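# Insert the steel peg into the block's hole

## Task

Push the steel peg fully into the hole in the block and leave it seated there on its own, not held by a gripper. The block must never end up more than 1.5 cm from its starting spot, or the attempt fails outright. Finish by opening the gripper and moving the arm away from the peg.

## Robot and tools

ROBOT. Two 6-joint arms, left_arm and right_arm, each with a parallel two-finger gripper. Both bases sit at z = 0 and x = -0.046 m, barely rotated. left_arm is at y = +0.321 and right_arm at y = -0.374. The names are labels only and do not mean left or right in an image. Every list by joint uses this order: waist (joint1), shoulder (joint2), elbow (joint3), wrist pitch (joint4), wrist yaw (joint5), wrist roll (joint6). Allowed angles in rad: waist -2.618 to 3.054, shoulder 0.000 to 3.142, elbow 0.000 to 3.142, wrist pitch -1.571 to 1.571, wrist yaw -1.571 to 1.571, wrist roll -2.094 to 2.094. The true end stop of a joint may differ from these by up to 0.036 rad.

FRAME. All reported gripper poses share one scene frame. The origin is on the table surface midway between the arms. +x points forward over the table, +z points up, and +y points toward left_arm. end_effector_position, in metres, is the spot between the finger pads, about 1 cm short of the tips. end_effector_quat_wxyz gives the orientation. The fingers extend along the gripper's +z axis and close along its y axis. Printed positions can be off, more so when the arm is stretched far out.

ROW FORMAT. Every motion command is built from rows of 14 numbers: left_arm's 6 joint values, then left_arm's opening, then right_arm's 6 joint values and opening. Both arms are always included, even when only one moves. Joint values lie in [-1, 1] and are scaled offsets, not angles: 1.0 equals 1.202 rad for waist, 1.258 shoulder, 1.238 elbow, 2.073 wrist pitch, 2.022 for yaw and for roll. Opening is absolute: +1 fully open, -1 closed. A row may carry 12 extra numbers in 0 to 1 (26 in all). These scale the position gain of each joint, left_arm's six then right_arm's six, and stay in force until replaced.

execute_actions(actions). actions is a list of up to 15 actions. Each action is a table of up to 15 rows, one row per 1/30 s step. An action always lasts 15 steps (0.5 s), and a shorter table repeats its final row. Joint offsets in every row count from the angles at the start of that action, not from the previous row. For the first action of a call they count from the last reported angles. If a row would push a joint more than 0.036 rad beyond its range, that action is rejected for both arms. A badly formed action, or a failing first action, rejects the whole call. An empty list just returns the current state and images.

move(target, speed, blocking). target is one row as above. Its offsets count from the Joint positions in the latest result that lists them. All joints travel together so each path is equally far along, which makes grippers sweep on curves. speed, in rad/s from 0.01 to 2 (default 0.5), caps the joint with the longest way to go. Paths last between 0.5 and 10 s and do not avoid obstacles or the other arm. Finger values are sent at the start. blocking=false returns after 0.5 s while motion continues; call wait(0) to poll it. Until a move has ended, execute_actions and new moves are rejected, so use wait or stop first. The extra 'move:' line reports the ending (done, off_target, moving, held, fault), limits=held or limits=none, and each arm's joint farthest from its target. Faster moves and targets set deeper past a contact hit and press harder.

wait(seconds), 0 to 10: lets time pass while the arms hold their last command; it returns early if a running move ends. stop(): brakes a running move; the fingers keep going. zoom_image(camera, region): camera is cam_head_left or cam_head_right; region is [x0, y0, x1, y1] in pixels, (0,0) top-left, at most 504 by 504. read_manual(section): returns licence text only. finished_scene(scene): ends the current scene, with its number; it cannot be undone.

RESULTS. Each result gives the pose line per arm, images from cam_head_left then cam_head_right (504x504 each, looking down from above and behind the bases), Joint positions and Joint velocities (rad, rad/s, plus the finger gap in m; 0.094 is fully open), Joint targets, joint torques (offset and noisy), and grip_measured on the command scale. Action calls also list joint angles at some steps, with HELD marking steps where an arm was held back. 'joint command not followed' means a clearance check altered targets. 'joint sent to its limit' means a joint reached its true end stop. Camera calibration is given per camera but may be off by a few degrees and millimetres.

MOTION LIMITS. Each step, a joint's target is kept within a fixed lead of its measured angle (0.202 rad waist, 0.258 shoulder, 0.238 elbow, 0.573 wrist pitch, 0.522 yaw and roll), and targets that would jump a gripper more than 70 mm are scaled back. Large offsets therefore need several actions. Sending zero offsets can let an arm droop; to hold it, command the offset back to the wanted angles and increase it if it still falls short.

GRIPPING. To hold the peg firmly, command about 0.03 below its grip_measured; a smaller gap grips more lightly. Each gripper's reading may be off by about 1 mm. Pads press up to about 50 to 62 N.

AVOID. Pushing or dragging the block (more than 1.5 cm ends the try), knocking anything off the table, arms bumping or pressing each other, dropping the peg, fast impacts and hard shoves. Holding loads heats motors: MOTOR HOT appears at 75 °C, the arm is halted at 90 °C, and at 100 °C it goes limp and falls. Loose objects may be nudged by outside disturbances now and then. Before ending, open the gripper, lift clear, and confirm the peg stays seated.

Each tool is called after "Emit:" as name(argument=value, ...), one argument or row to a line, values as JSON.

## Session

Emit:
execute_actions(
  actions=[],
)

Scene clock: 0.00 s.
left_arm: end_effector_position=(+0.2828, +0.1443, +0.2677) grip_measured=+1.000 end_effector_quat_wxyz=(+0.515, +0.004, +0.820, +0.252) | right_arm: end_effector_position=(+0.6215, -0.5230, +0.1488) grip_measured=+1.000 end_effector_quat_wxyz=(+0.692, -0.416, +0.580, -0.103)
Joint names: [waist, shoulder, elbow, wrist pitch, wrist yaw, wrist roll]
Joint positions: left_arm=[-0.969  1.593  1.394 -0.947 -1.184 -0.656  0.094] | right_arm=[-0.435  2.649  2.049  0.567 -0.902 -0.795  0.094]
Joint velocities: left_arm=[-0.002 -0.002 -0.002  0.007 -0.007 -0.037  0.   ] | right_arm=[ 0.017  0.007  0.017 -0.022  0.051  0.051  0.   ]
Joint torques (N m, as the arm reports them, + toward a larger angle): no reading
Joint targets: left_arm=[-0.969 1.584 1.404 -0.949 -1.199 -0.659] | right_arm=[-0.435 2.630 2.061 0.568 -0.903 -0.789]
Joint stiffness scale: left_arm=[1. 1. 1. 1. 1. 1.] | right_arm=[1. 1. 1. 1. 1. 1.]

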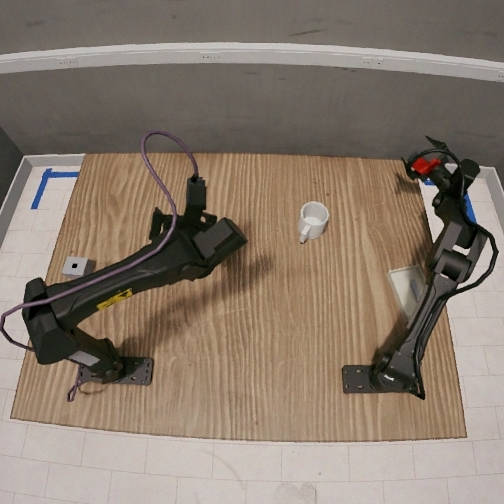

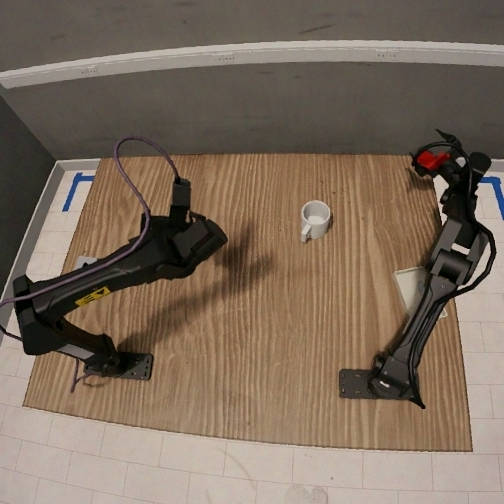

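Emit:
zoom_image(
  camera="cam_head_left",
  region=[350, 220, 504, 374],
)

Emit:
zoom_image(
  camera="cam_head_left",
  region=[20, 210, 140, 330],
)

Region (350, 220, 504, 374) of cam_head_left's 504x504 image, scaled by 3.273, with more detail than that image has.

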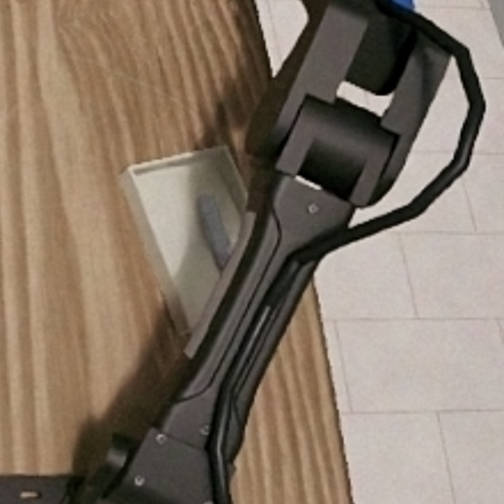

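Region (20, 210, 140, 330) of cam_head_left's 504x504 image, scaled by 4.200, with more detail than that image has.

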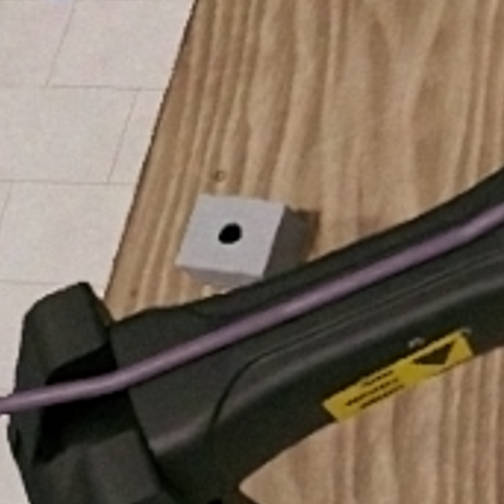

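Emit:
move(
  target=[0.806,-0.630,-0.641,-0.170,0.586,0.324,1, 0.611,-1.0,-0.928,-0.794,0.446,0.393,1],
  speed=1.0,
)

Scene clock: 74.60 s.
left_arm: end_effector_position=(+0.0654, +0.3240, +0.0731) grip_measured=+1.000 end_effector_quat_wxyz=(+0.039, -0.008, +0.999, +0.004) | right_arm: end_effector_position=(+0.1652, -0.3063, +0.0652) grip_measured=+1.000 end_effector_quat_wxyz=(-0.002, -0.156, +0.988, +0.003)
Joint names: [waist, shoulder, elbow, wrist pitch, wrist yaw, wrist roll]
Joint positions: left_arm=[-0.008  0.823  0.617 -1.287 -0.007 -0.007  0.094] | right_arm=[ 0.293  1.416  0.912 -1.069 -0.006 -0.012  0.094]
Joint velocities: left_arm=[ 0.002 -0.002 -0.012 -0.022 -0.007 -0.051  0.   ] | right_arm=[-0.017 -0.007 -0.012  0.037  0.007  0.007  0.   ]
Joint torques (N m, as the arm reports them, + toward a larger angle): left_arm=[ 0.7  -1.6   4.86  0.66  0.08  0.08] | right_arm=[ 0.46 -6.04  4.01  0.23  0.09  0.1 ]
Joint targets: left_arm=[-0.000 0.801 0.601 -1.299 0.001 -0.001] | right_arm=[0.300 1.391 0.900 -1.079 -0.000 -0.000]
Joint stiffness scale: left_arm=[1. 1. 1. 1. 1. 1.] | right_arm=[1. 1. 1. 1. 1. 1.]
move: off_target (left_arm, right_arm); limits=none; left_arm: farthest joint: the shoulder, 0.022 radians from its target (0.793 radians at the start); right_arm: farthest joint: the shoulder, 0.025 radians from its target (1.258 radians at the start)

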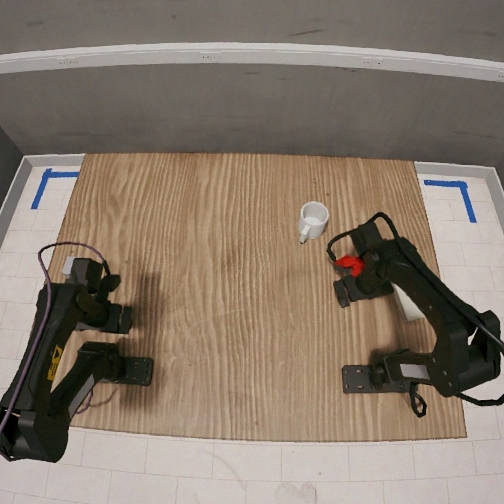

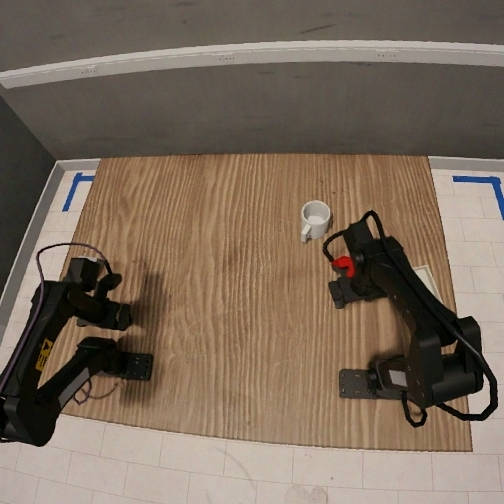

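Emit:
move(
  target=[-1.0,-0.02,0,0,0,0,1, 0.8,-0.02,0,0,0,0,1],
  speed=1.2,
)

Emit:
zoom_image(
  camera="cam_head_left",
  region=[360, 240, 480, 360],
)

Emit:
zoom_image(
  camera="cam_head_right",
  region=[370, 240, 490, 360],
)

Scene clock: 84.30 s.
left_arm: end_effector_position=(-0.0024, +0.2181, +0.0731) grip_measured=+1.000 end_effector_quat_wxyz=(+0.034, +0.556, +0.830, -0.019) | right_arm: end_effector_position=(+0.0205, -0.1623, +0.0652) grip_measured=+1.000 end_effector_quat_wxyz=(-0.003, -0.592, +0.806, +0.001)
Joint names: [waist, shoulder, elbow, wrist pitch, wrist yaw, wrist roll]
Joint positions: left_arm=[-1.202  0.823  0.617 -1.287 -0.007 -0.007  0.094] | right_arm=[ 1.249  1.416  0.912 -1.069 -0.005 -0.011  0.094]
Joint velocities: left_arm=[-0.012 -0.002  0.007  0.022 -0.022 -0.007  0.   ] | right_arm=[-0.007  0.007 -0.007 -0.037 -0.037 -0.051  0.   ]
Joint torques (N m, as the arm reports them, + toward a larger angle): left_arm=[-0.66 -1.83  6.2   0.78  0.01  0.01] | right_arm=[ 0.29 -5.85  4.76  0.32  0.03 -0.01]
Joint targets: left_arm=[-1.210 0.798 0.617 -1.287 -0.007 -0.007] | right_arm=[1.255 1.391 0.912 -1.069 -0.006 -0.012]
Joint stiffness scale: left_arm=[1. 1. 1. 1. 1. 1.] | right_arm=[1. 1. 1. 1. 1. 1.]
move: off_target (left_arm, right_arm); limits=none; left_arm: farthest joint: the shoulder, 0.025 radians from its target (0.025 radians at the start); right_arm: farthest joint: the shoulder, 0.026 radians from its target (0.026 radians at the start)

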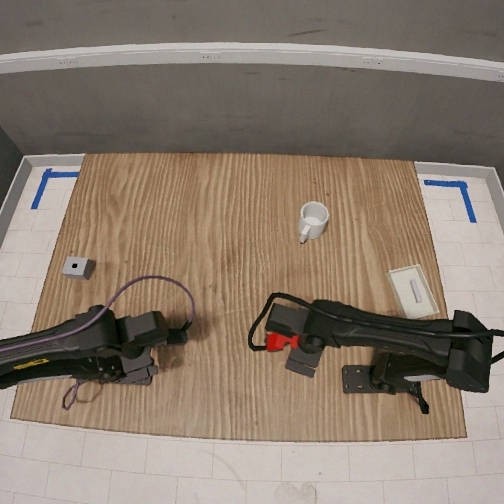

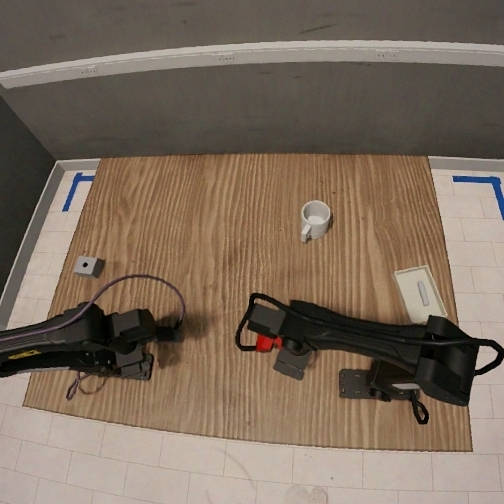

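Region (360, 240, 480, 360) of cam_head_left's 504x504 image, scaled by 4.200, with more detail than that image has.

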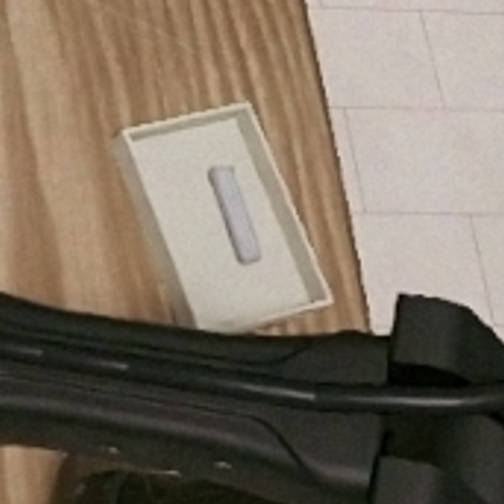

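Region (370, 240, 490, 360) of cam_head_right's 504x504 image, scaled by 4.200, with more detail than that image has.

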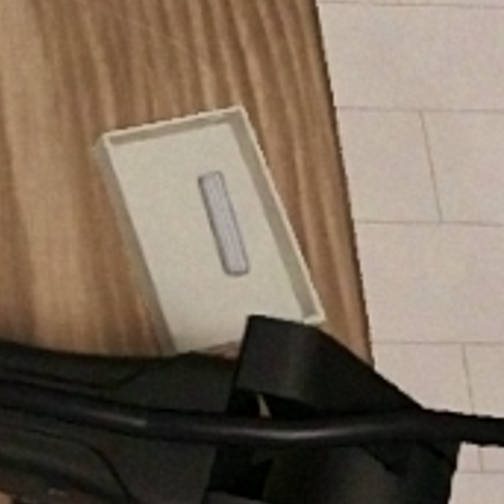

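Emit:
move(
  target=[0,-0.02,0,0,0,0,1, -0.75,0.04,0.065,-0.013,0.001,-0.16,0],
  speed=1.2,
)

Scene clock: 135.80 s.
left_arm: end_effector_position=(-0.0024, +0.2181, +0.0731) grip_measured=+1.000 end_effector_quat_wxyz=(+0.034, +0.556, +0.830, -0.019) | right_arm: end_effector_position=(+0.1679, -0.2927, +0.0672) grip_measured=+0.003 end_effector_quat_wxyz=(-0.009, -0.335, +0.942, -0.001)
Joint names: [waist, shoulder, elbow, wrist pitch, wrist yaw, wrist roll]
Joint positions: left_arm=[-1.202  0.823  0.617 -1.287 -0.007 -0.007  0.094] | right_arm=[ 0.352  1.457  0.955 -1.086  0.002 -0.323  0.047]
Joint velocities: left_arm=[-0.012 -0.007  0.002 -0.007 -0.022 -0.081  0.   ] | right_arm=[ 0.012 -0.012 -0.002  0.007 -0.022 -0.022  0.   ]
Joint torques (N m, as the arm reports them, + toward a larger angle): left_arm=[ 0.03 -1.82  6.21  0.77  0.    0.01] | right_arm=[-0.2  -3.54  7.26  0.16 -0.04 -0.1 ]
Joint targets: left_arm=[-1.202 0.798 0.617 -1.287 -0.007 -0.007] | right_arm=[0.348 1.467 0.992 -1.096 -0.003 -0.335]
Joint stiffness scale: left_arm=[1. 1. 1. 1. 1. 1.] | right_arm=[1. 1. 1. 1. 1. 1.]
move: off_target (left_arm, right_arm); limits=none; left_arm: farthest joint: the shoulder, 0.025 radians from its target (0.025 radians at the start); right_arm: farthest joint: the elbow, 0.038 radians from its target (0.080 radians at the start)

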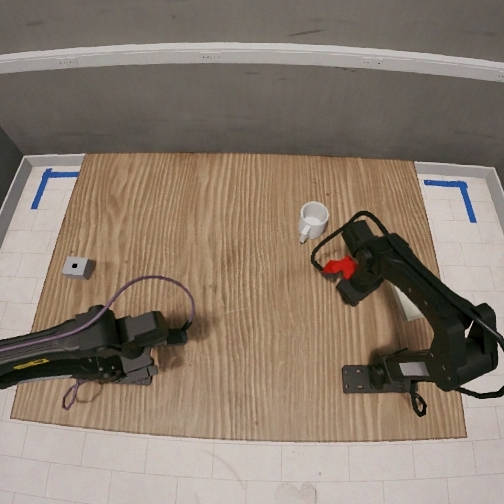

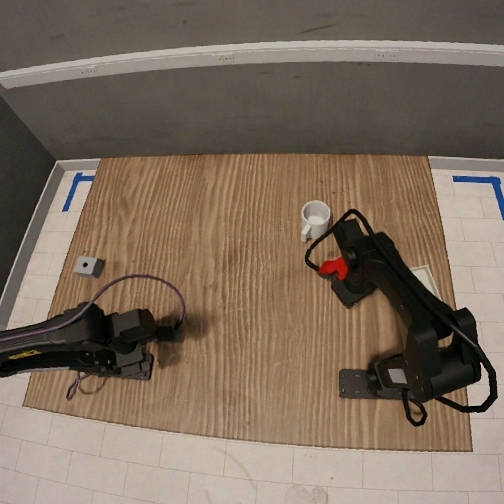

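Emit:
move(
  target=[0,-0.02,0,0,0,0,1, -0.727,0.076,0.137,-0.018,-0.001,-0.173,0],
  speed=1.2,
)

Emit:
zoom_image(
  camera="cam_head_left",
  region=[340, 200, 500, 360],
)

Emit:
zoom_image(
  camera="cam_head_right",
  region=[340, 200, 500, 360],
)

Scene clock: 146.27 s.
left_arm: end_effector_position=(-0.0024, +0.2181, +0.0731) grip_measured=+1.000 end_effector_quat_wxyz=(+0.034, +0.556, +0.830, -0.019) | right_arm: end_effector_position=(+0.1801, -0.5012, +0.0800) grip_measured=+0.003 end_effector_quat_wxyz=(-0.001, -0.075, +0.997, -0.003)
Joint names: [waist, shoulder, elbow, wrist pitch, wrist yaw, wrist roll]
Joint positions: left_arm=[-1.202  0.823  0.617 -1.287 -0.007 -0.007  0.094] | right_arm=[-0.519  1.543  1.087 -1.112  0.007 -0.661  0.047]
Joint velocities: left_arm=[-0.017 -0.017  0.007  0.007 -0.037 -0.022  0.   ] | right_arm=[-0.012 -0.002  0.012 -0.066  0.007 -0.022  0.   ]
Joint torques (N m, as the arm reports them, + toward a larger angle): left_arm=[ 0.   -1.84  6.2   0.77  0.    0.01] | right_arm=[-0.25 -4.55  7.2   0.17 -0.09 -0.06]
Joint targets: left_arm=[-1.202 0.798 0.617 -1.287 -0.007 -0.007] | right_arm=[-0.522 1.553 1.125 -1.124 -0.000 -0.673]
Joint stiffness scale: left_arm=[1. 1. 1. 1. 1. 1.] | right_arm=[1. 1. 1. 1. 1. 1.]
move: off_target (left_arm, right_arm); limits=none; left_arm: farthest joint: the shoulder, 0.025 radians from its target (0.025 radians at the start); right_arm: farthest joint: the elbow, 0.038 radians from its target (0.170 radians at the start)

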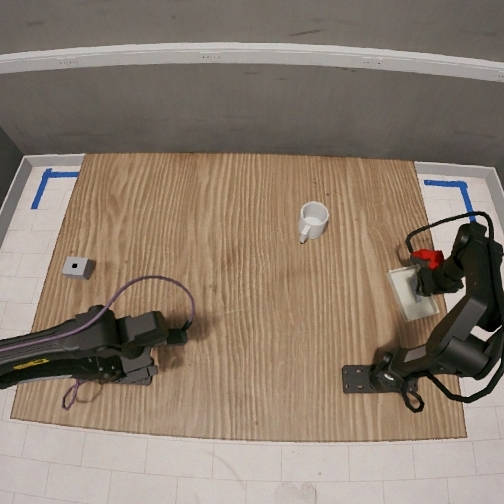

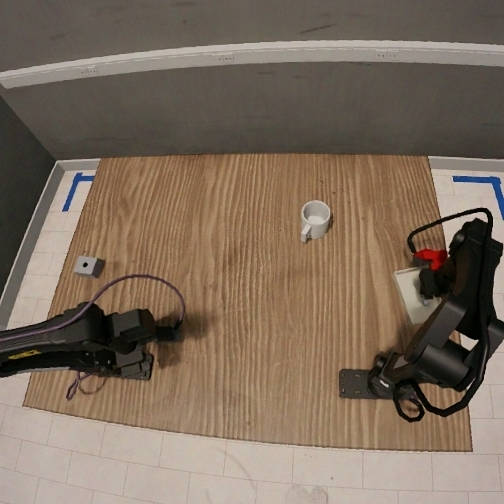

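Region (340, 200, 500, 360) of cam_head_left's 504x504 image, scaled by 3.150, with more detail than that image has.

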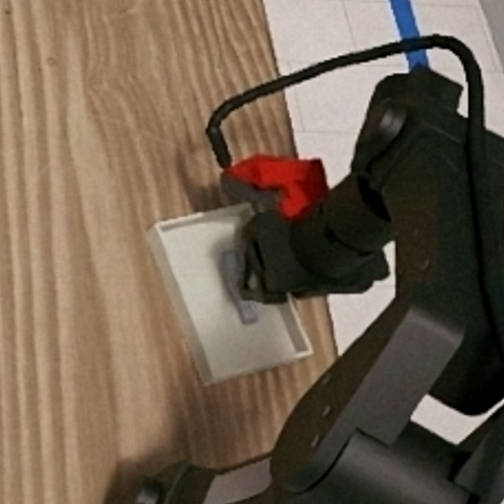

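Region (340, 200, 500, 360) of cam_head_right's 504x504 image, scaled by 3.150, with more detail than that image has.

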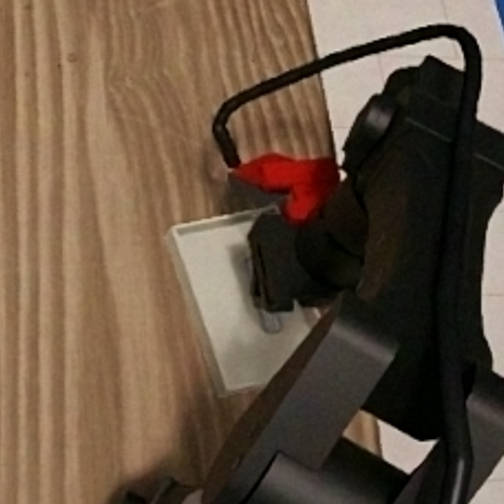

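Emit:
move(
  target=[0,-0.02,0,0,0,0,1, -0.030,0.018,-0.135,0.084,-0.007,-0.019,0],
  speed=0.5,
)

Emit:
zoom_image(
  camera="cam_head_left",
  region=[360, 230, 480, 350],
)

Emit:
zoom_image(
  camera="cam_head_right",
  region=[370, 230, 490, 350],
)

Scene clock: 179.50 s.
left_arm: end_effector_position=(-0.0024, +0.2181, +0.0731) grip_measured=+1.000 end_effector_quat_wxyz=(+0.034, +0.556, +0.830, -0.019) | right_arm: end_effector_position=(+0.1667, -0.5018, +0.0381) grip_measured=+0.003 end_effector_quat_wxyz=(-0.006, -0.074, +0.997, +0.000)
Joint names: [waist, shoulder, elbow, wrist pitch, wrist yaw, wrist roll]
Joint positions: left_arm=[-1.202  0.823  0.617 -1.287 -0.007 -0.007  0.094] | right_arm=[-0.548  1.562  0.931 -0.95   0.006 -0.688  0.047]
Joint velocities: left_arm=[ 0.002 -0.002 -0.012 -0.066 -0.022 -0.081  0.   ] | right_arm=[-0.007  0.007 -0.012 -0.081 -0.037 -0.022 -0.001]
Joint torques (N m, as the arm reports them, + toward a larger angle): left_arm=[ 0.   -1.81  6.18  0.77  0.01  0.02] | right_arm=[-0.55 -4.89  3.87  0.39 -0.07 -0.09]
Joint targets: left_arm=[-1.202 0.798 0.617 -1.287 -0.007 -0.007] | right_arm=[-0.555 1.566 0.920 -0.938 -0.007 -0.700]
Joint stiffness scale: left_arm=[1. 1. 1. 1. 1. 1.] | right_arm=[1. 1. 1. 1. 1. 1.]
move: off_target (left_arm); limits=none; left_arm: farthest joint: the shoulder, 0.025 radians from its target (0.025 radians at the start); right_arm: farthest joint: the wrist yaw, 0.013 radians from its target (0.014 radians at the start)

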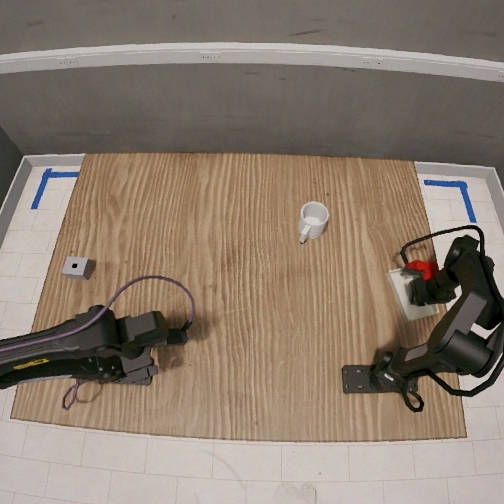

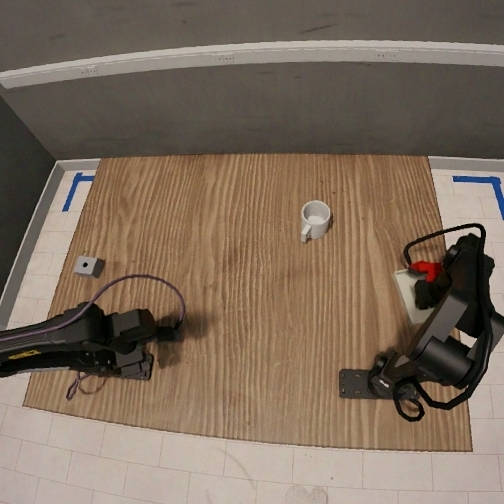

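Region (360, 230, 480, 350) of cam_head_left's 504x504 image, scaled by 4.200, with more detail than that image has.

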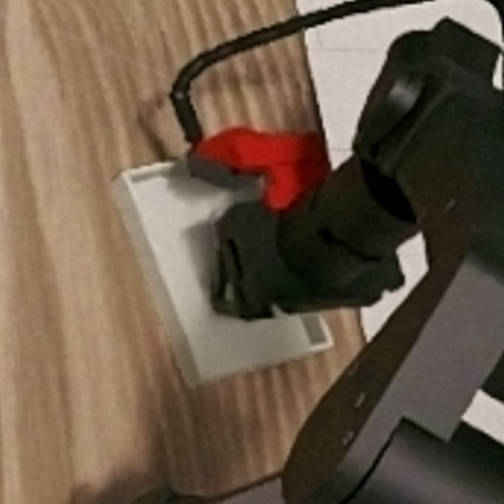

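Region (370, 230, 490, 350) of cam_head_right's 504x504 image, scaled by 4.200, with more detail than that image has.

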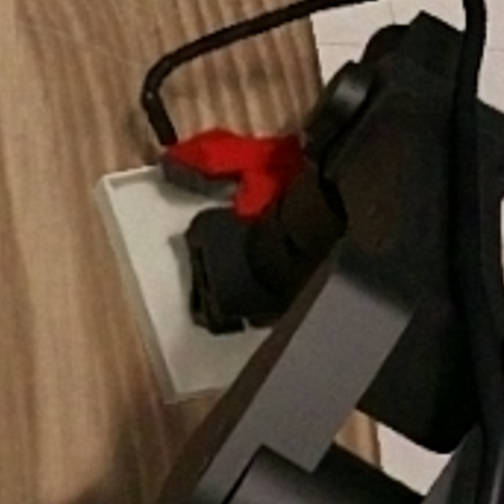

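Emit:
move(
  target=[0,-0.02,0,0,0,0,1, -0.004,0.029,-0.054,0.053,-0.006,-0.005,-0.2],
  speed=0.3,
)

Scene clock: 190.53 s.
left_arm: end_effector_position=(-0.0024, +0.2181, +0.0731) grip_measured=+1.000 end_effector_quat_wxyz=(+0.034, +0.556, +0.830, -0.019) | right_arm: end_effector_position=(+0.1692, -0.5032, +0.0190) grip_measured=-0.198 end_effector_quat_wxyz=(+0.000, -0.074, +0.997, -0.004)
Joint names: [waist, shoulder, elbow, wrist pitch, wrist yaw, wrist roll]
Joint positions: left_arm=[-1.202  0.823  0.617 -1.287 -0.007 -0.007  0.094] | right_arm=[-0.548  1.593  0.878 -0.852  0.005 -0.689  0.038]
Joint velocities: left_arm=[-0.012 -0.007 -0.012 -0.037 -0.051 -0.081  0.   ] | right_arm=[-0.002 -0.027  0.012  0.037 -0.022  0.007 -0.   ]
Joint torques (N m, as the arm reports them, + toward a larger angle): left_arm=[ 0.03 -1.81  6.18  0.77  0.    0.02] | right_arm=[-0.41 -4.68  3.51  0.46 -0.12 -0.13]
Joint targets: left_arm=[-1.202 0.798 0.617 -1.287 -0.007 -0.007] | right_arm=[-0.553 1.599 0.864 -0.840 -0.007 -0.699]
Joint stiffness scale: left_arm=[1. 1. 1. 1. 1. 1.] | right_arm=[1. 1. 1. 1. 1. 1.]
move: off_target (left_arm); limits=none; left_arm: farthest joint: the shoulder, 0.025 radians from its target (0.025 radians at the start); right_arm: farthest joint: the elbow, 0.014 radians from its target (0.067 radians at the start)

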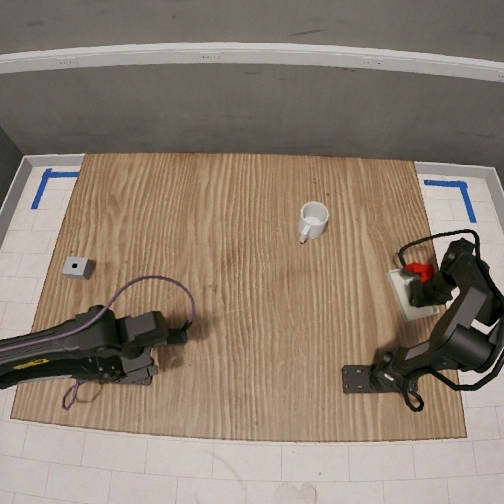

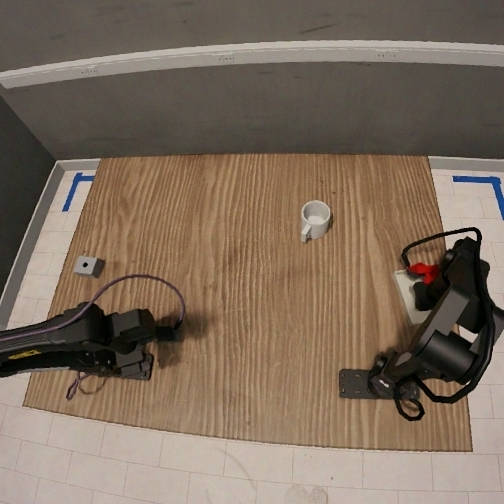

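Close the gripper, holding the arm targets.

Emit:
move(
  target=[0,-0.02,0,0,0,0,1, -0.004,0.005,-0.011,0.006,-0.006,-0.005,-0.8],
  speed=0.2,
)

Scene clock: 196.40 s.
left_arm: end_effector_position=(-0.0024, +0.2181, +0.0731) grip_measured=+1.000 end_effector_quat_wxyz=(+0.034, +0.556, +0.830, -0.019) | right_arm: end_effector_position=(+0.1692, -0.5034, +0.0190) grip_measured=-0.725 end_effector_quat_wxyz=(+0.000, -0.074, +0.997, -0.004)
Joint names: [waist, shoulder, elbow, wrist pitch, wrist yaw, wrist roll]
Joint positions: left_arm=[-1.202  0.823  0.617 -1.287 -0.007 -0.007  0.094] | right_arm=[-0.548  1.593  0.878 -0.851  0.006 -0.689  0.013]
Joint velocities: left_arm=[-0.007 -0.007 -0.012 -0.022 -0.051  0.022  0.   ] | right_arm=[-0.002  0.002  0.002  0.022 -0.007 -0.022 -0.001]
Joint torques (N m, as the arm reports them, + toward a larger angle): left_arm=[ 0.03 -1.78  6.18  0.76  0.01  0.03] | right_arm=[-0.31 -4.89  3.47  0.43 -0.11 -0.09]
Joint targets: left_arm=[-1.202 0.798 0.617 -1.287 -0.007 -0.007] | right_arm=[-0.553 1.599 0.865 -0.839 -0.007 -0.699]
Joint stiffness scale: left_arm=[1. 1. 1. 1. 1. 1.] | right_arm=[1. 1. 1. 1. 1. 1.]
move: off_target (left_arm); limits=none; left_arm: farthest joint: the shoulder, 0.025 radians from its target (0.025 radians at the start); right_arm: farthest joint: the elbow, 0.014 radians from its target (0.014 radians at the start)

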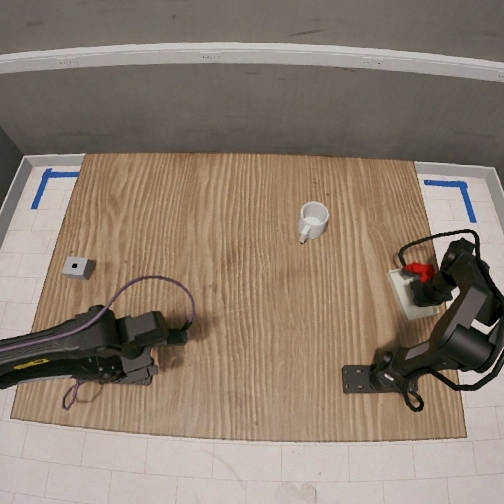

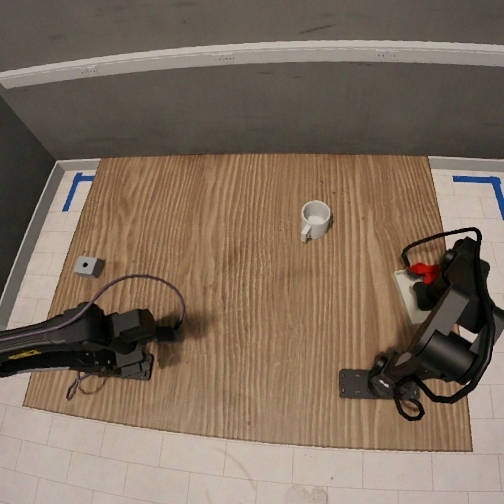

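Emit:
move(
  target=[0,-0.02,0,0,0,0,1, 0,-0.056,0.2,-0.132,0,0,-0.77],
  speed=0.5,
)

Scene clock: 226.67 s.
left_arm: end_effector_position=(-0.0024, +0.2181, +0.0731) grip_measured=+1.000 end_effector_quat_wxyz=(+0.034, +0.556, +0.830, -0.019) | right_arm: end_effector_position=(+0.1766, -0.5079, +0.0801) grip_measured=-0.725 end_effector_quat_wxyz=(-0.002, -0.074, +0.997, -0.003)
Joint names: [waist, shoulder, elbow, wrist pitch, wrist yaw, wrist roll]
Joint positions: left_arm=[-1.202  0.823  0.617 -1.287 -0.007 -0.007  0.094] | right_arm=[-0.548  1.547  1.091 -1.115  0.007 -0.689  0.013]
Joint velocities: left_arm=[ 0.007 -0.012 -0.017 -0.051  0.037 -0.037  0.   ] | right_arm=[-0.027  0.007  0.007  0.007 -0.081 -0.051  0.   ]
Joint torques (N m, as the arm reports them, + toward a larger angle): left_arm=[ 0.01 -1.84  6.15  0.77  0.01  0.03] | right_arm=[-0.14 -7.22  6.92  0.22 -0.02  0.04]
Joint targets: left_arm=[-1.202 0.798 0.617 -1.287 -0.007 -0.007] | right_arm=[-0.548 1.522 1.126 -1.125 0.006 -0.689]
Joint stiffness scale: left_arm=[1. 1. 1. 1. 1. 1.] | right_arm=[1. 1. 1. 1. 1. 1.]
move: off_target (left_arm, right_arm); limits=none; left_arm: farthest joint: the shoulder, 0.025 radians from its target (0.025 radians at the start); right_arm: farthest joint: the elbow, 0.034 radians from its target (0.247 radians at the start)

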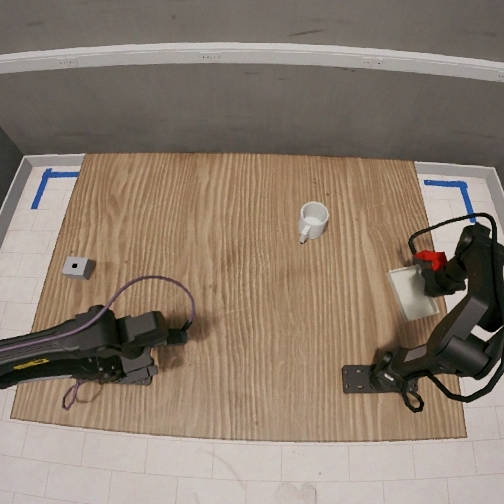

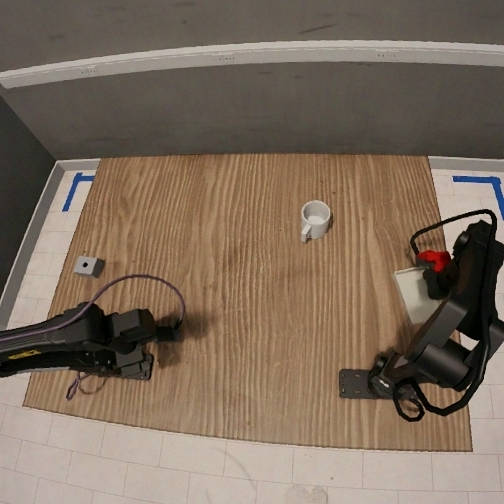

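Emit:
move(
  target=[0.403,0.683,0.805,-0.097,0.003,-0.917,0, 1.0,-0.02,0.028,1.0,-0.003,0.345,-0.77],
  speed=1.0,
)

Scene clock: 277.63 s.
left_arm: end_effector_position=(+0.1811, +0.1281, +0.1676) grip_measured=+0.002 end_effector_quat_wxyz=(+0.001, -0.542, +0.840, -0.001) | right_arm: end_effector_position=(+0.3341, -0.0759, +0.4384) grip_measured=-0.725 end_effector_quat_wxyz=(+0.803, -0.174, +0.499, +0.275)
Joint names: [waist, shoulder, elbow, wrist pitch, wrist yaw, wrist roll]
Joint positions: left_arm=[-0.723  1.677  1.576 -1.468 -0.001 -1.854  0.047] | right_arm=[ 0.654  1.547  1.091  0.914 -0.003 -0.004  0.013]
Joint velocities: left_arm=[ 0.002 -0.007  0.007 -0.022 -0.007 -0.037  0.001] | right_arm=[ 0.002  0.002  0.002 -0.022  0.007 -0.051  0.001]
Joint torques (N m, as the arm reports them, + toward a larger angle): left_arm=[ 0.5  -6.53  9.03  0.43  0.01 -0.12] | right_arm=[-0.03 -8.63  8.19  2.02  0.05  0.12]
Joint targets: left_arm=[-0.718 1.682 1.613 -1.488 -0.001 -1.861] | right_arm=[0.654 1.522 1.126 0.958 0.001 0.009]
Joint stiffness scale: left_arm=[1. 1. 1. 1. 1. 1.] | right_arm=[1. 1. 1. 1. 1. 1.]
move: off_target (left_arm, right_arm); limits=none; left_arm: farthest joint: the elbow, 0.038 radians from its target (0.997 radians at the start); right_arm: farthest joint: the wrist pitch, 0.044 radians from its target (2.074 radians at the start)

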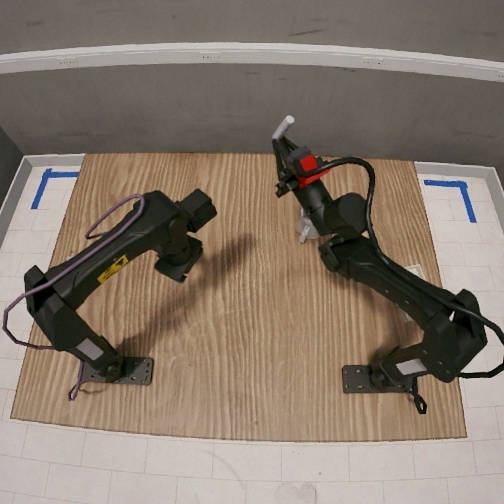

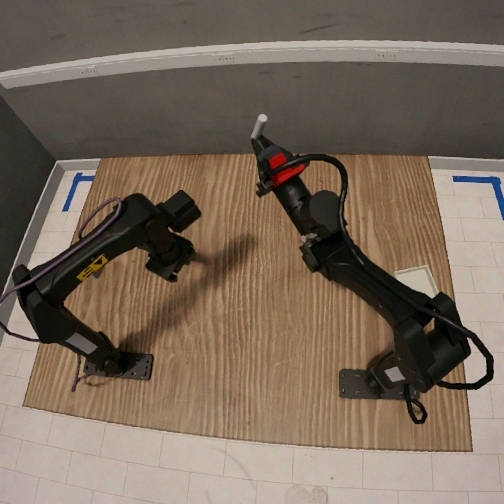

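Emit:
move(
  target=[0.004,0.004,0.03,-0.01,0,-0.003,0, 0.163,0.614,-0.134,0.254,0.002,0.004,-0.77],
  speed=0.8,
)

Scene clock: 293.80 s.
left_arm: end_effector_position=(+0.1811, +0.1281, +0.1676) grip_measured=+0.002 end_effector_quat_wxyz=(+0.001, -0.543, +0.840, -0.001) | right_arm: end_effector_position=(+0.3130, +0.0419, +0.0678) grip_measured=-0.725 end_effector_quat_wxyz=(+0.635, -0.299, +0.651, +0.289)
Joint names: [waist, shoulder, elbow, wrist pitch, wrist yaw, wrist roll]
Joint positions: left_arm=[-0.723  1.677  1.576 -1.468 -0.001 -1.855  0.047] | right_arm=[ 0.848  2.344  0.926  1.39  -0.002 -0.004  0.013]
Joint velocities: left_arm=[ 0.012 -0.002 -0.002 -0.022 -0.022 -0.007  0.   ] | right_arm=[-0.007 -0.007 -0.002 -0.051  0.051 -0.007 -0.   ]
Joint torques (N m, as the arm reports them, + toward a larger angle): left_arm=[ 0.43 -6.52  8.97  0.43  0.02 -0.03] | right_arm=[  0.4  -12.55   3.32   2.32   0.07   0.12]
Joint targets: left_arm=[-0.718 1.682 1.613 -1.488 -0.001 -1.860] | right_arm=[0.850 2.320 0.925 1.441 0.002 0.004]
Joint stiffness scale: left_arm=[1. 1. 1. 1. 1. 1.] | right_arm=[1. 1. 1. 1. 1. 1.]
move: off_target (left_arm, right_arm); limits=none; left_arm: farthest joint: the elbow, 0.037 radians from its target (0.037 radians at the start); right_arm: farthest joint: the wrist pitch, 0.051 radians from its target (0.526 radians at the start)

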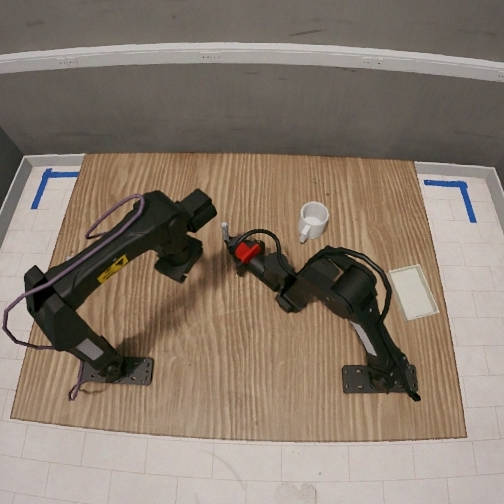

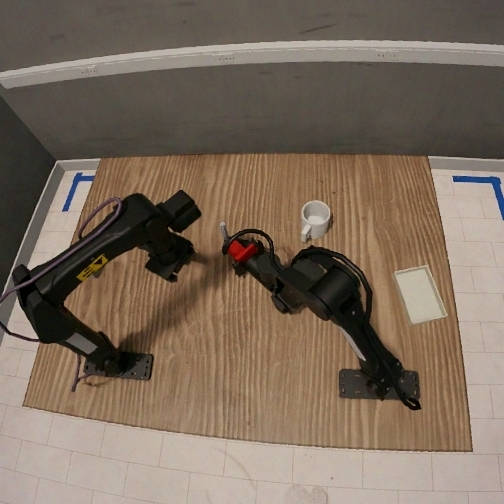

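Emit:
move(
  target=[0.004,0.004,0.03,-0.01,0,-0.003,0, 0.248,-0.019,0,0.039,0.002,0.004,-0.77],
  speed=0.4,
)

Emit:
zoom_image(
  camera="cam_head_left",
  region=[120, 180, 280, 340],
)

Emit:
zoom_image(
  camera="cam_head_right",
  region=[110, 180, 270, 340],
)

Scene clock: 304.00 s.
left_arm: end_effector_position=(+0.1810, +0.1281, +0.1676) grip_measured=+0.002 end_effector_quat_wxyz=(+0.001, -0.543, +0.840, -0.000) | right_arm: end_effector_position=(+0.1731, +0.1300, +0.0754) grip_measured=-0.725 end_effector_quat_wxyz=(+0.593, -0.388, +0.590, +0.387)
Joint names: [waist, shoulder, elbow, wrist pitch, wrist yaw, wrist roll]
Joint positions: left_arm=[-0.723  1.677  1.576 -1.468 -0.001 -1.855  0.047] | right_arm=[ 1.15   2.344  0.926  1.42  -0.001 -0.004  0.013]
Joint velocities: left_arm=[-0.002 -0.012 -0.007 -0.022  0.022  0.007 -0.   ] | right_arm=[-0.002 -0.007 -0.002 -0.051 -0.066 -0.037  0.   ]
Joint torques (N m, as the arm reports them, + toward a larger angle): left_arm=[ 0.45 -6.55  8.98  0.43  0.01 -0.03] | right_arm=[ -0.23 -12.23   3.4    2.4   -0.02   0.11]
Joint targets: left_arm=[-0.718 1.682 1.613 -1.489 -0.001 -1.861] | right_arm=[1.146 2.320 0.926 1.471 0.002 0.004]
Joint stiffness scale: left_arm=[1. 1. 1. 1. 1. 1.] | right_arm=[1. 1. 1. 1. 1. 1.]
move: off_target (left_arm, right_arm); limits=none; left_arm: farthest joint: the elbow, 0.037 radians from its target (0.037 radians at the start); right_arm: farthest joint: the wrist pitch, 0.050 radians from its target (0.081 radians at the start)

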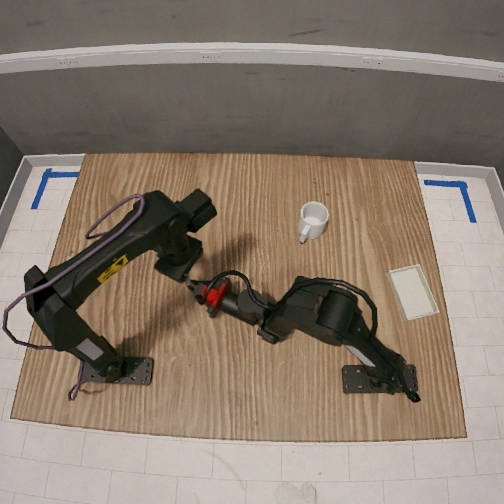

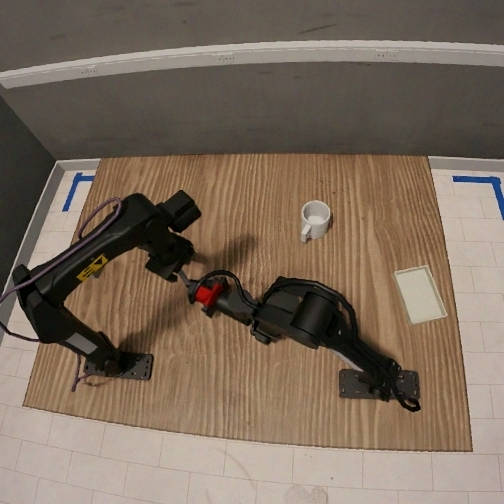

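Region (120, 180, 280, 340) of cam_head_left's 504x504 image, scaled by 3.150, with more detail than that image has.

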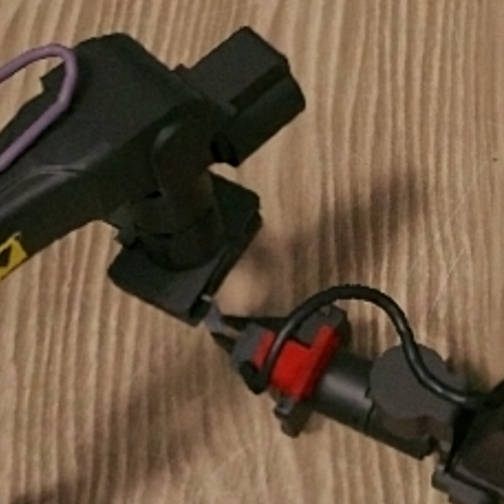

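Region (110, 180, 270, 340) of cam_head_right's 504x504 image, scaled by 3.150, with more detail than that image has.

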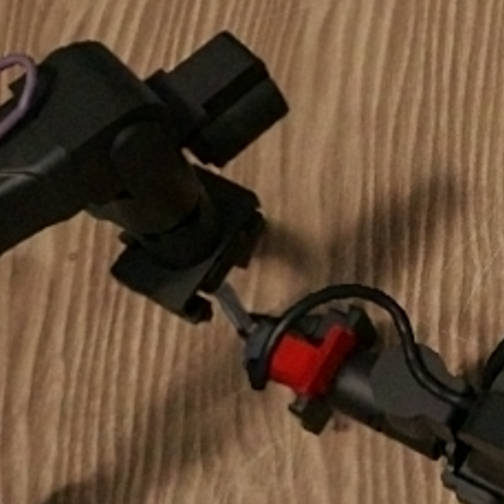

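Emit:
move(
  target=[0.017,-0.052,-0.237,0.121,0,-0.003,0, -0.003,-0.019,0,0.024,0.002,0.004,-0.77],
  speed=0.3,
)

Emit:
zoom_image(
  camera="cam_head_left",
  region=[130, 210, 250, 330],
)

Emit:
zoom_image(
  camera="cam_head_right",
  region=[120, 210, 240, 330],
)

Scene clock: 318.97 s.
left_arm: end_effector_position=(+0.1777, +0.1361, +0.1085) grip_measured=+0.002 end_effector_quat_wxyz=(+0.001, -0.548, +0.836, -0.002) | right_arm: end_effector_position=(+0.1731, +0.1300, +0.0753) grip_measured=-0.725 end_effector_quat_wxyz=(+0.593, -0.388, +0.590, +0.387)
Joint names: [waist, shoulder, elbow, wrist pitch, wrist yaw, wrist roll]
Joint positions: left_arm=[-0.71   1.64   1.301 -1.226 -0.001 -1.855  0.047] | right_arm=[ 1.15   2.344  0.926  1.42  -0.001 -0.004  0.013]
Joint velocities: left_arm=[ 0.002 -0.002 -0.002  0.007 -0.037  0.007 -0.   ] | right_arm=[-0.002 -0.002 -0.017  0.022 -0.081  0.022 -0.   ]
Joint torques (N m, as the arm reports them, + toward a larger angle): left_arm=[ 0.65 -8.86  4.59  0.71  0.01 -0.04] | right_arm=[ -0.41 -12.37   3.38   2.34   0.05   0.08]
Joint targets: left_arm=[-0.703 1.612 1.283 -1.217 -0.001 -1.861] | right_arm=[1.147 2.320 0.926 1.470 0.003 0.004]
Joint stiffness scale: left_arm=[1. 1. 1. 1. 1. 1.] | right_arm=[1. 1. 1. 1. 1. 1.]
move: off_target (left_arm, right_arm); limits=none; left_arm: farthest joint: the shoulder, 0.029 radians from its target (0.066 radians at the start); right_arm: farthest joint: the wrist pitch, 0.050 radians from its target (0.049 radians at the start)

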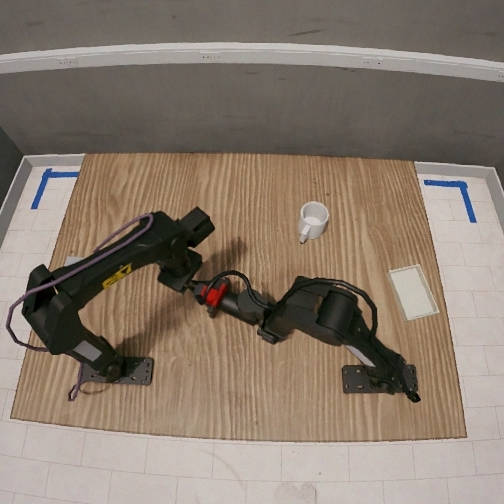

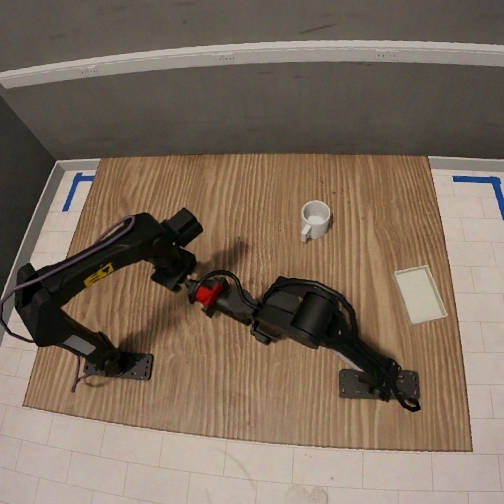

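Region (130, 210, 250, 330) of cam_head_left's 504x504 image, scaled by 4.200, with more detail than that image has.

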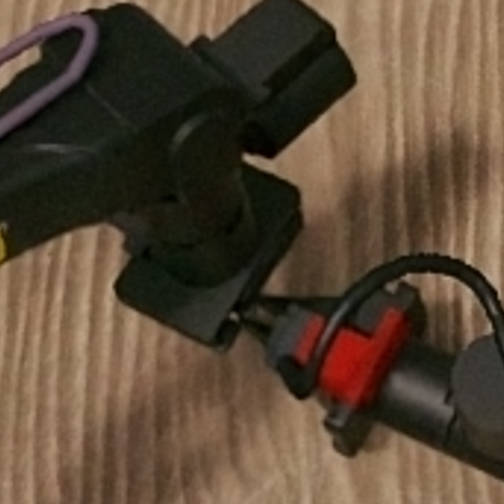

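Region (120, 210, 240, 330) of cam_head_right's 504x504 image, scaled by 4.200, with more detail than that image has.

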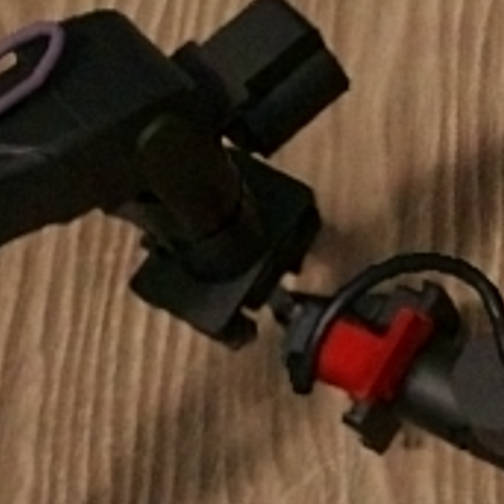

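Close left gripper.

Emit:
move(
  target=[0.006,-0.022,-0.015,0.004,0,-0.003,-0.8, -0.003,-0.019,0,0.024,0.002,0.004,-0.77],
  speed=0.2,
)

Scene clock: 324.37 s.
left_arm: end_effector_position=(+0.1808, +0.1339, +0.1085) grip_measured=-0.690 end_effector_quat_wxyz=(+0.004, -0.548, +0.836, -0.009) | right_arm: end_effector_position=(+0.1688, +0.1318, +0.0749) grip_measured=-0.725 end_effector_quat_wxyz=(+0.590, -0.394, +0.586, +0.390)
Joint names: [waist, shoulder, elbow, wrist pitch, wrist yaw, wrist roll]
Joint positions: left_arm=[-0.71   1.64   1.301 -1.211 -0.003 -1.855  0.015] | right_arm=[ 1.155  2.344  0.926  1.418 -0.013 -0.008  0.013]
Joint velocities: left_arm=[ 0.012 -0.012  0.007 -0.007 -0.037 -0.037 -0.001] | right_arm=[ 0.022 -0.022 -0.022 -0.007 -0.066  0.037  0.   ]
Joint torques (N m, as the arm reports them, + toward a larger angle): left_arm=[ 0.68 -8.81  4.55  0.59  0.03 -0.03] | right_arm=[ -0.57 -12.24   3.31   2.38   0.17   0.14]
Joint targets: left_arm=[-0.703 1.613 1.282 -1.218 -0.001 -1.861] | right_arm=[1.147 2.320 0.926 1.470 0.003 0.004]
Joint stiffness scale: left_arm=[1. 1. 1. 1. 1. 1.] | right_arm=[1. 1. 1. 1. 1. 1.]
move: off_target (left_arm, right_arm); limits=none; left_arm: farthest joint: the shoulder, 0.028 radians from its target (0.028 radians at the start); right_arm: farthest joint: the wrist pitch, 0.052 radians from its target (0.050 radians at the start)

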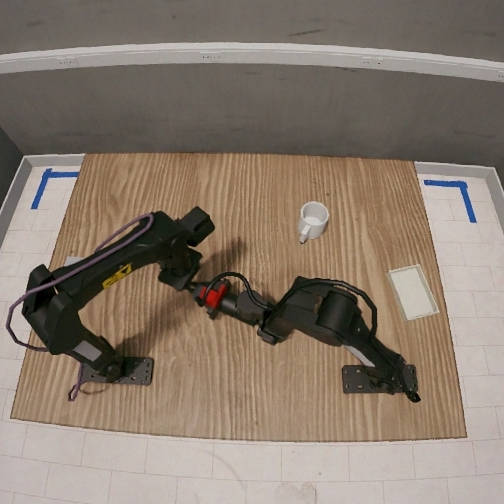

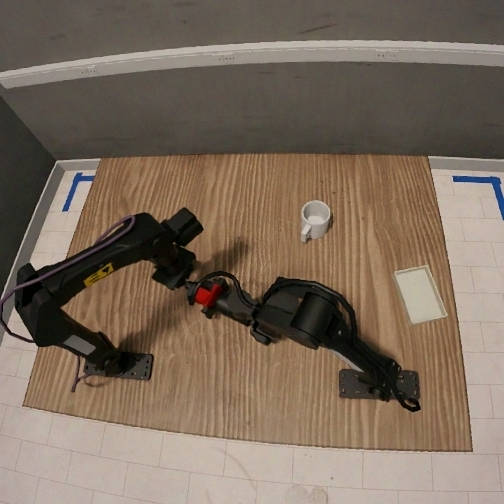

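Emit:
move(
  target=[0.006,-0.022,-0.015,-0.003,0,-0.003,-0.8, -0.003,-0.019,0,0.024,0.006,0.004,0.2],
  speed=0.2,
)

Scene clock: 330.37 s.
left_arm: end_effector_position=(+0.1808, +0.1339, +0.1085) grip_measured=-0.690 end_effector_quat_wxyz=(+0.004, -0.548, +0.836, -0.009) | right_arm: end_effector_position=(+0.1695, +0.1314, +0.0819) grip_measured=+0.198 end_effector_quat_wxyz=(+0.599, -0.388, +0.579, +0.394)
Joint names: [waist, shoulder, elbow, wrist pitch, wrist yaw, wrist roll]
Joint positions: left_arm=[-0.71   1.64   1.301 -1.211 -0.003 -1.855  0.015] | right_arm=[ 1.155  2.344  0.926  1.446 -0.009 -0.008  0.056]
Joint velocities: left_arm=[ 0.002 -0.007  0.002  0.022  0.066  0.007 -0.   ] | right_arm=[ 0.002 -0.027 -0.012  0.037  0.037  0.022  0.001]
Joint torques (N m, as the arm reports them, + toward a larger angle): left_arm=[ 0.69 -8.79  4.57  0.6   0.01 -0.03] | right_arm=[ -0.35 -12.46   3.23   2.05   0.08   0.09]
Joint targets: left_arm=[-0.703 1.613 1.282 -1.217 -0.003 -1.861] | right_arm=[1.151 2.320 0.926 1.468 -0.001 0.000]
Joint stiffness scale: left_arm=[1. 1. 1. 1. 1. 1.] | right_arm=[1. 1. 1. 1. 1. 1.]
move: off_target (left_arm, right_arm); limits=none; left_arm: farthest joint: the shoulder, 0.028 radians from its target (0.028 radians at the start); right_arm: farthest joint: the shoulder, 0.024 radians from its target (0.024 radians at the start)

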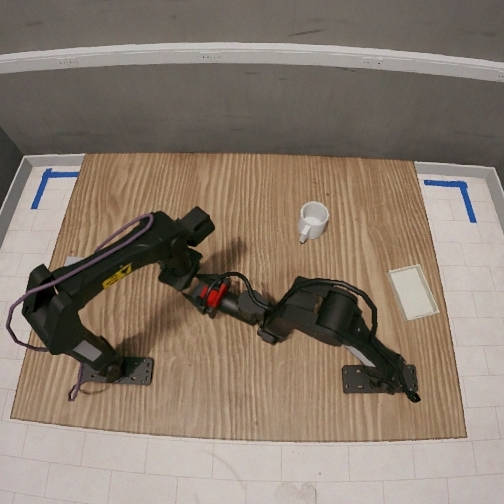

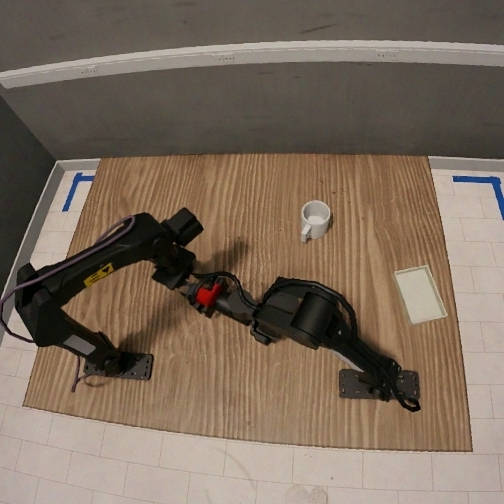

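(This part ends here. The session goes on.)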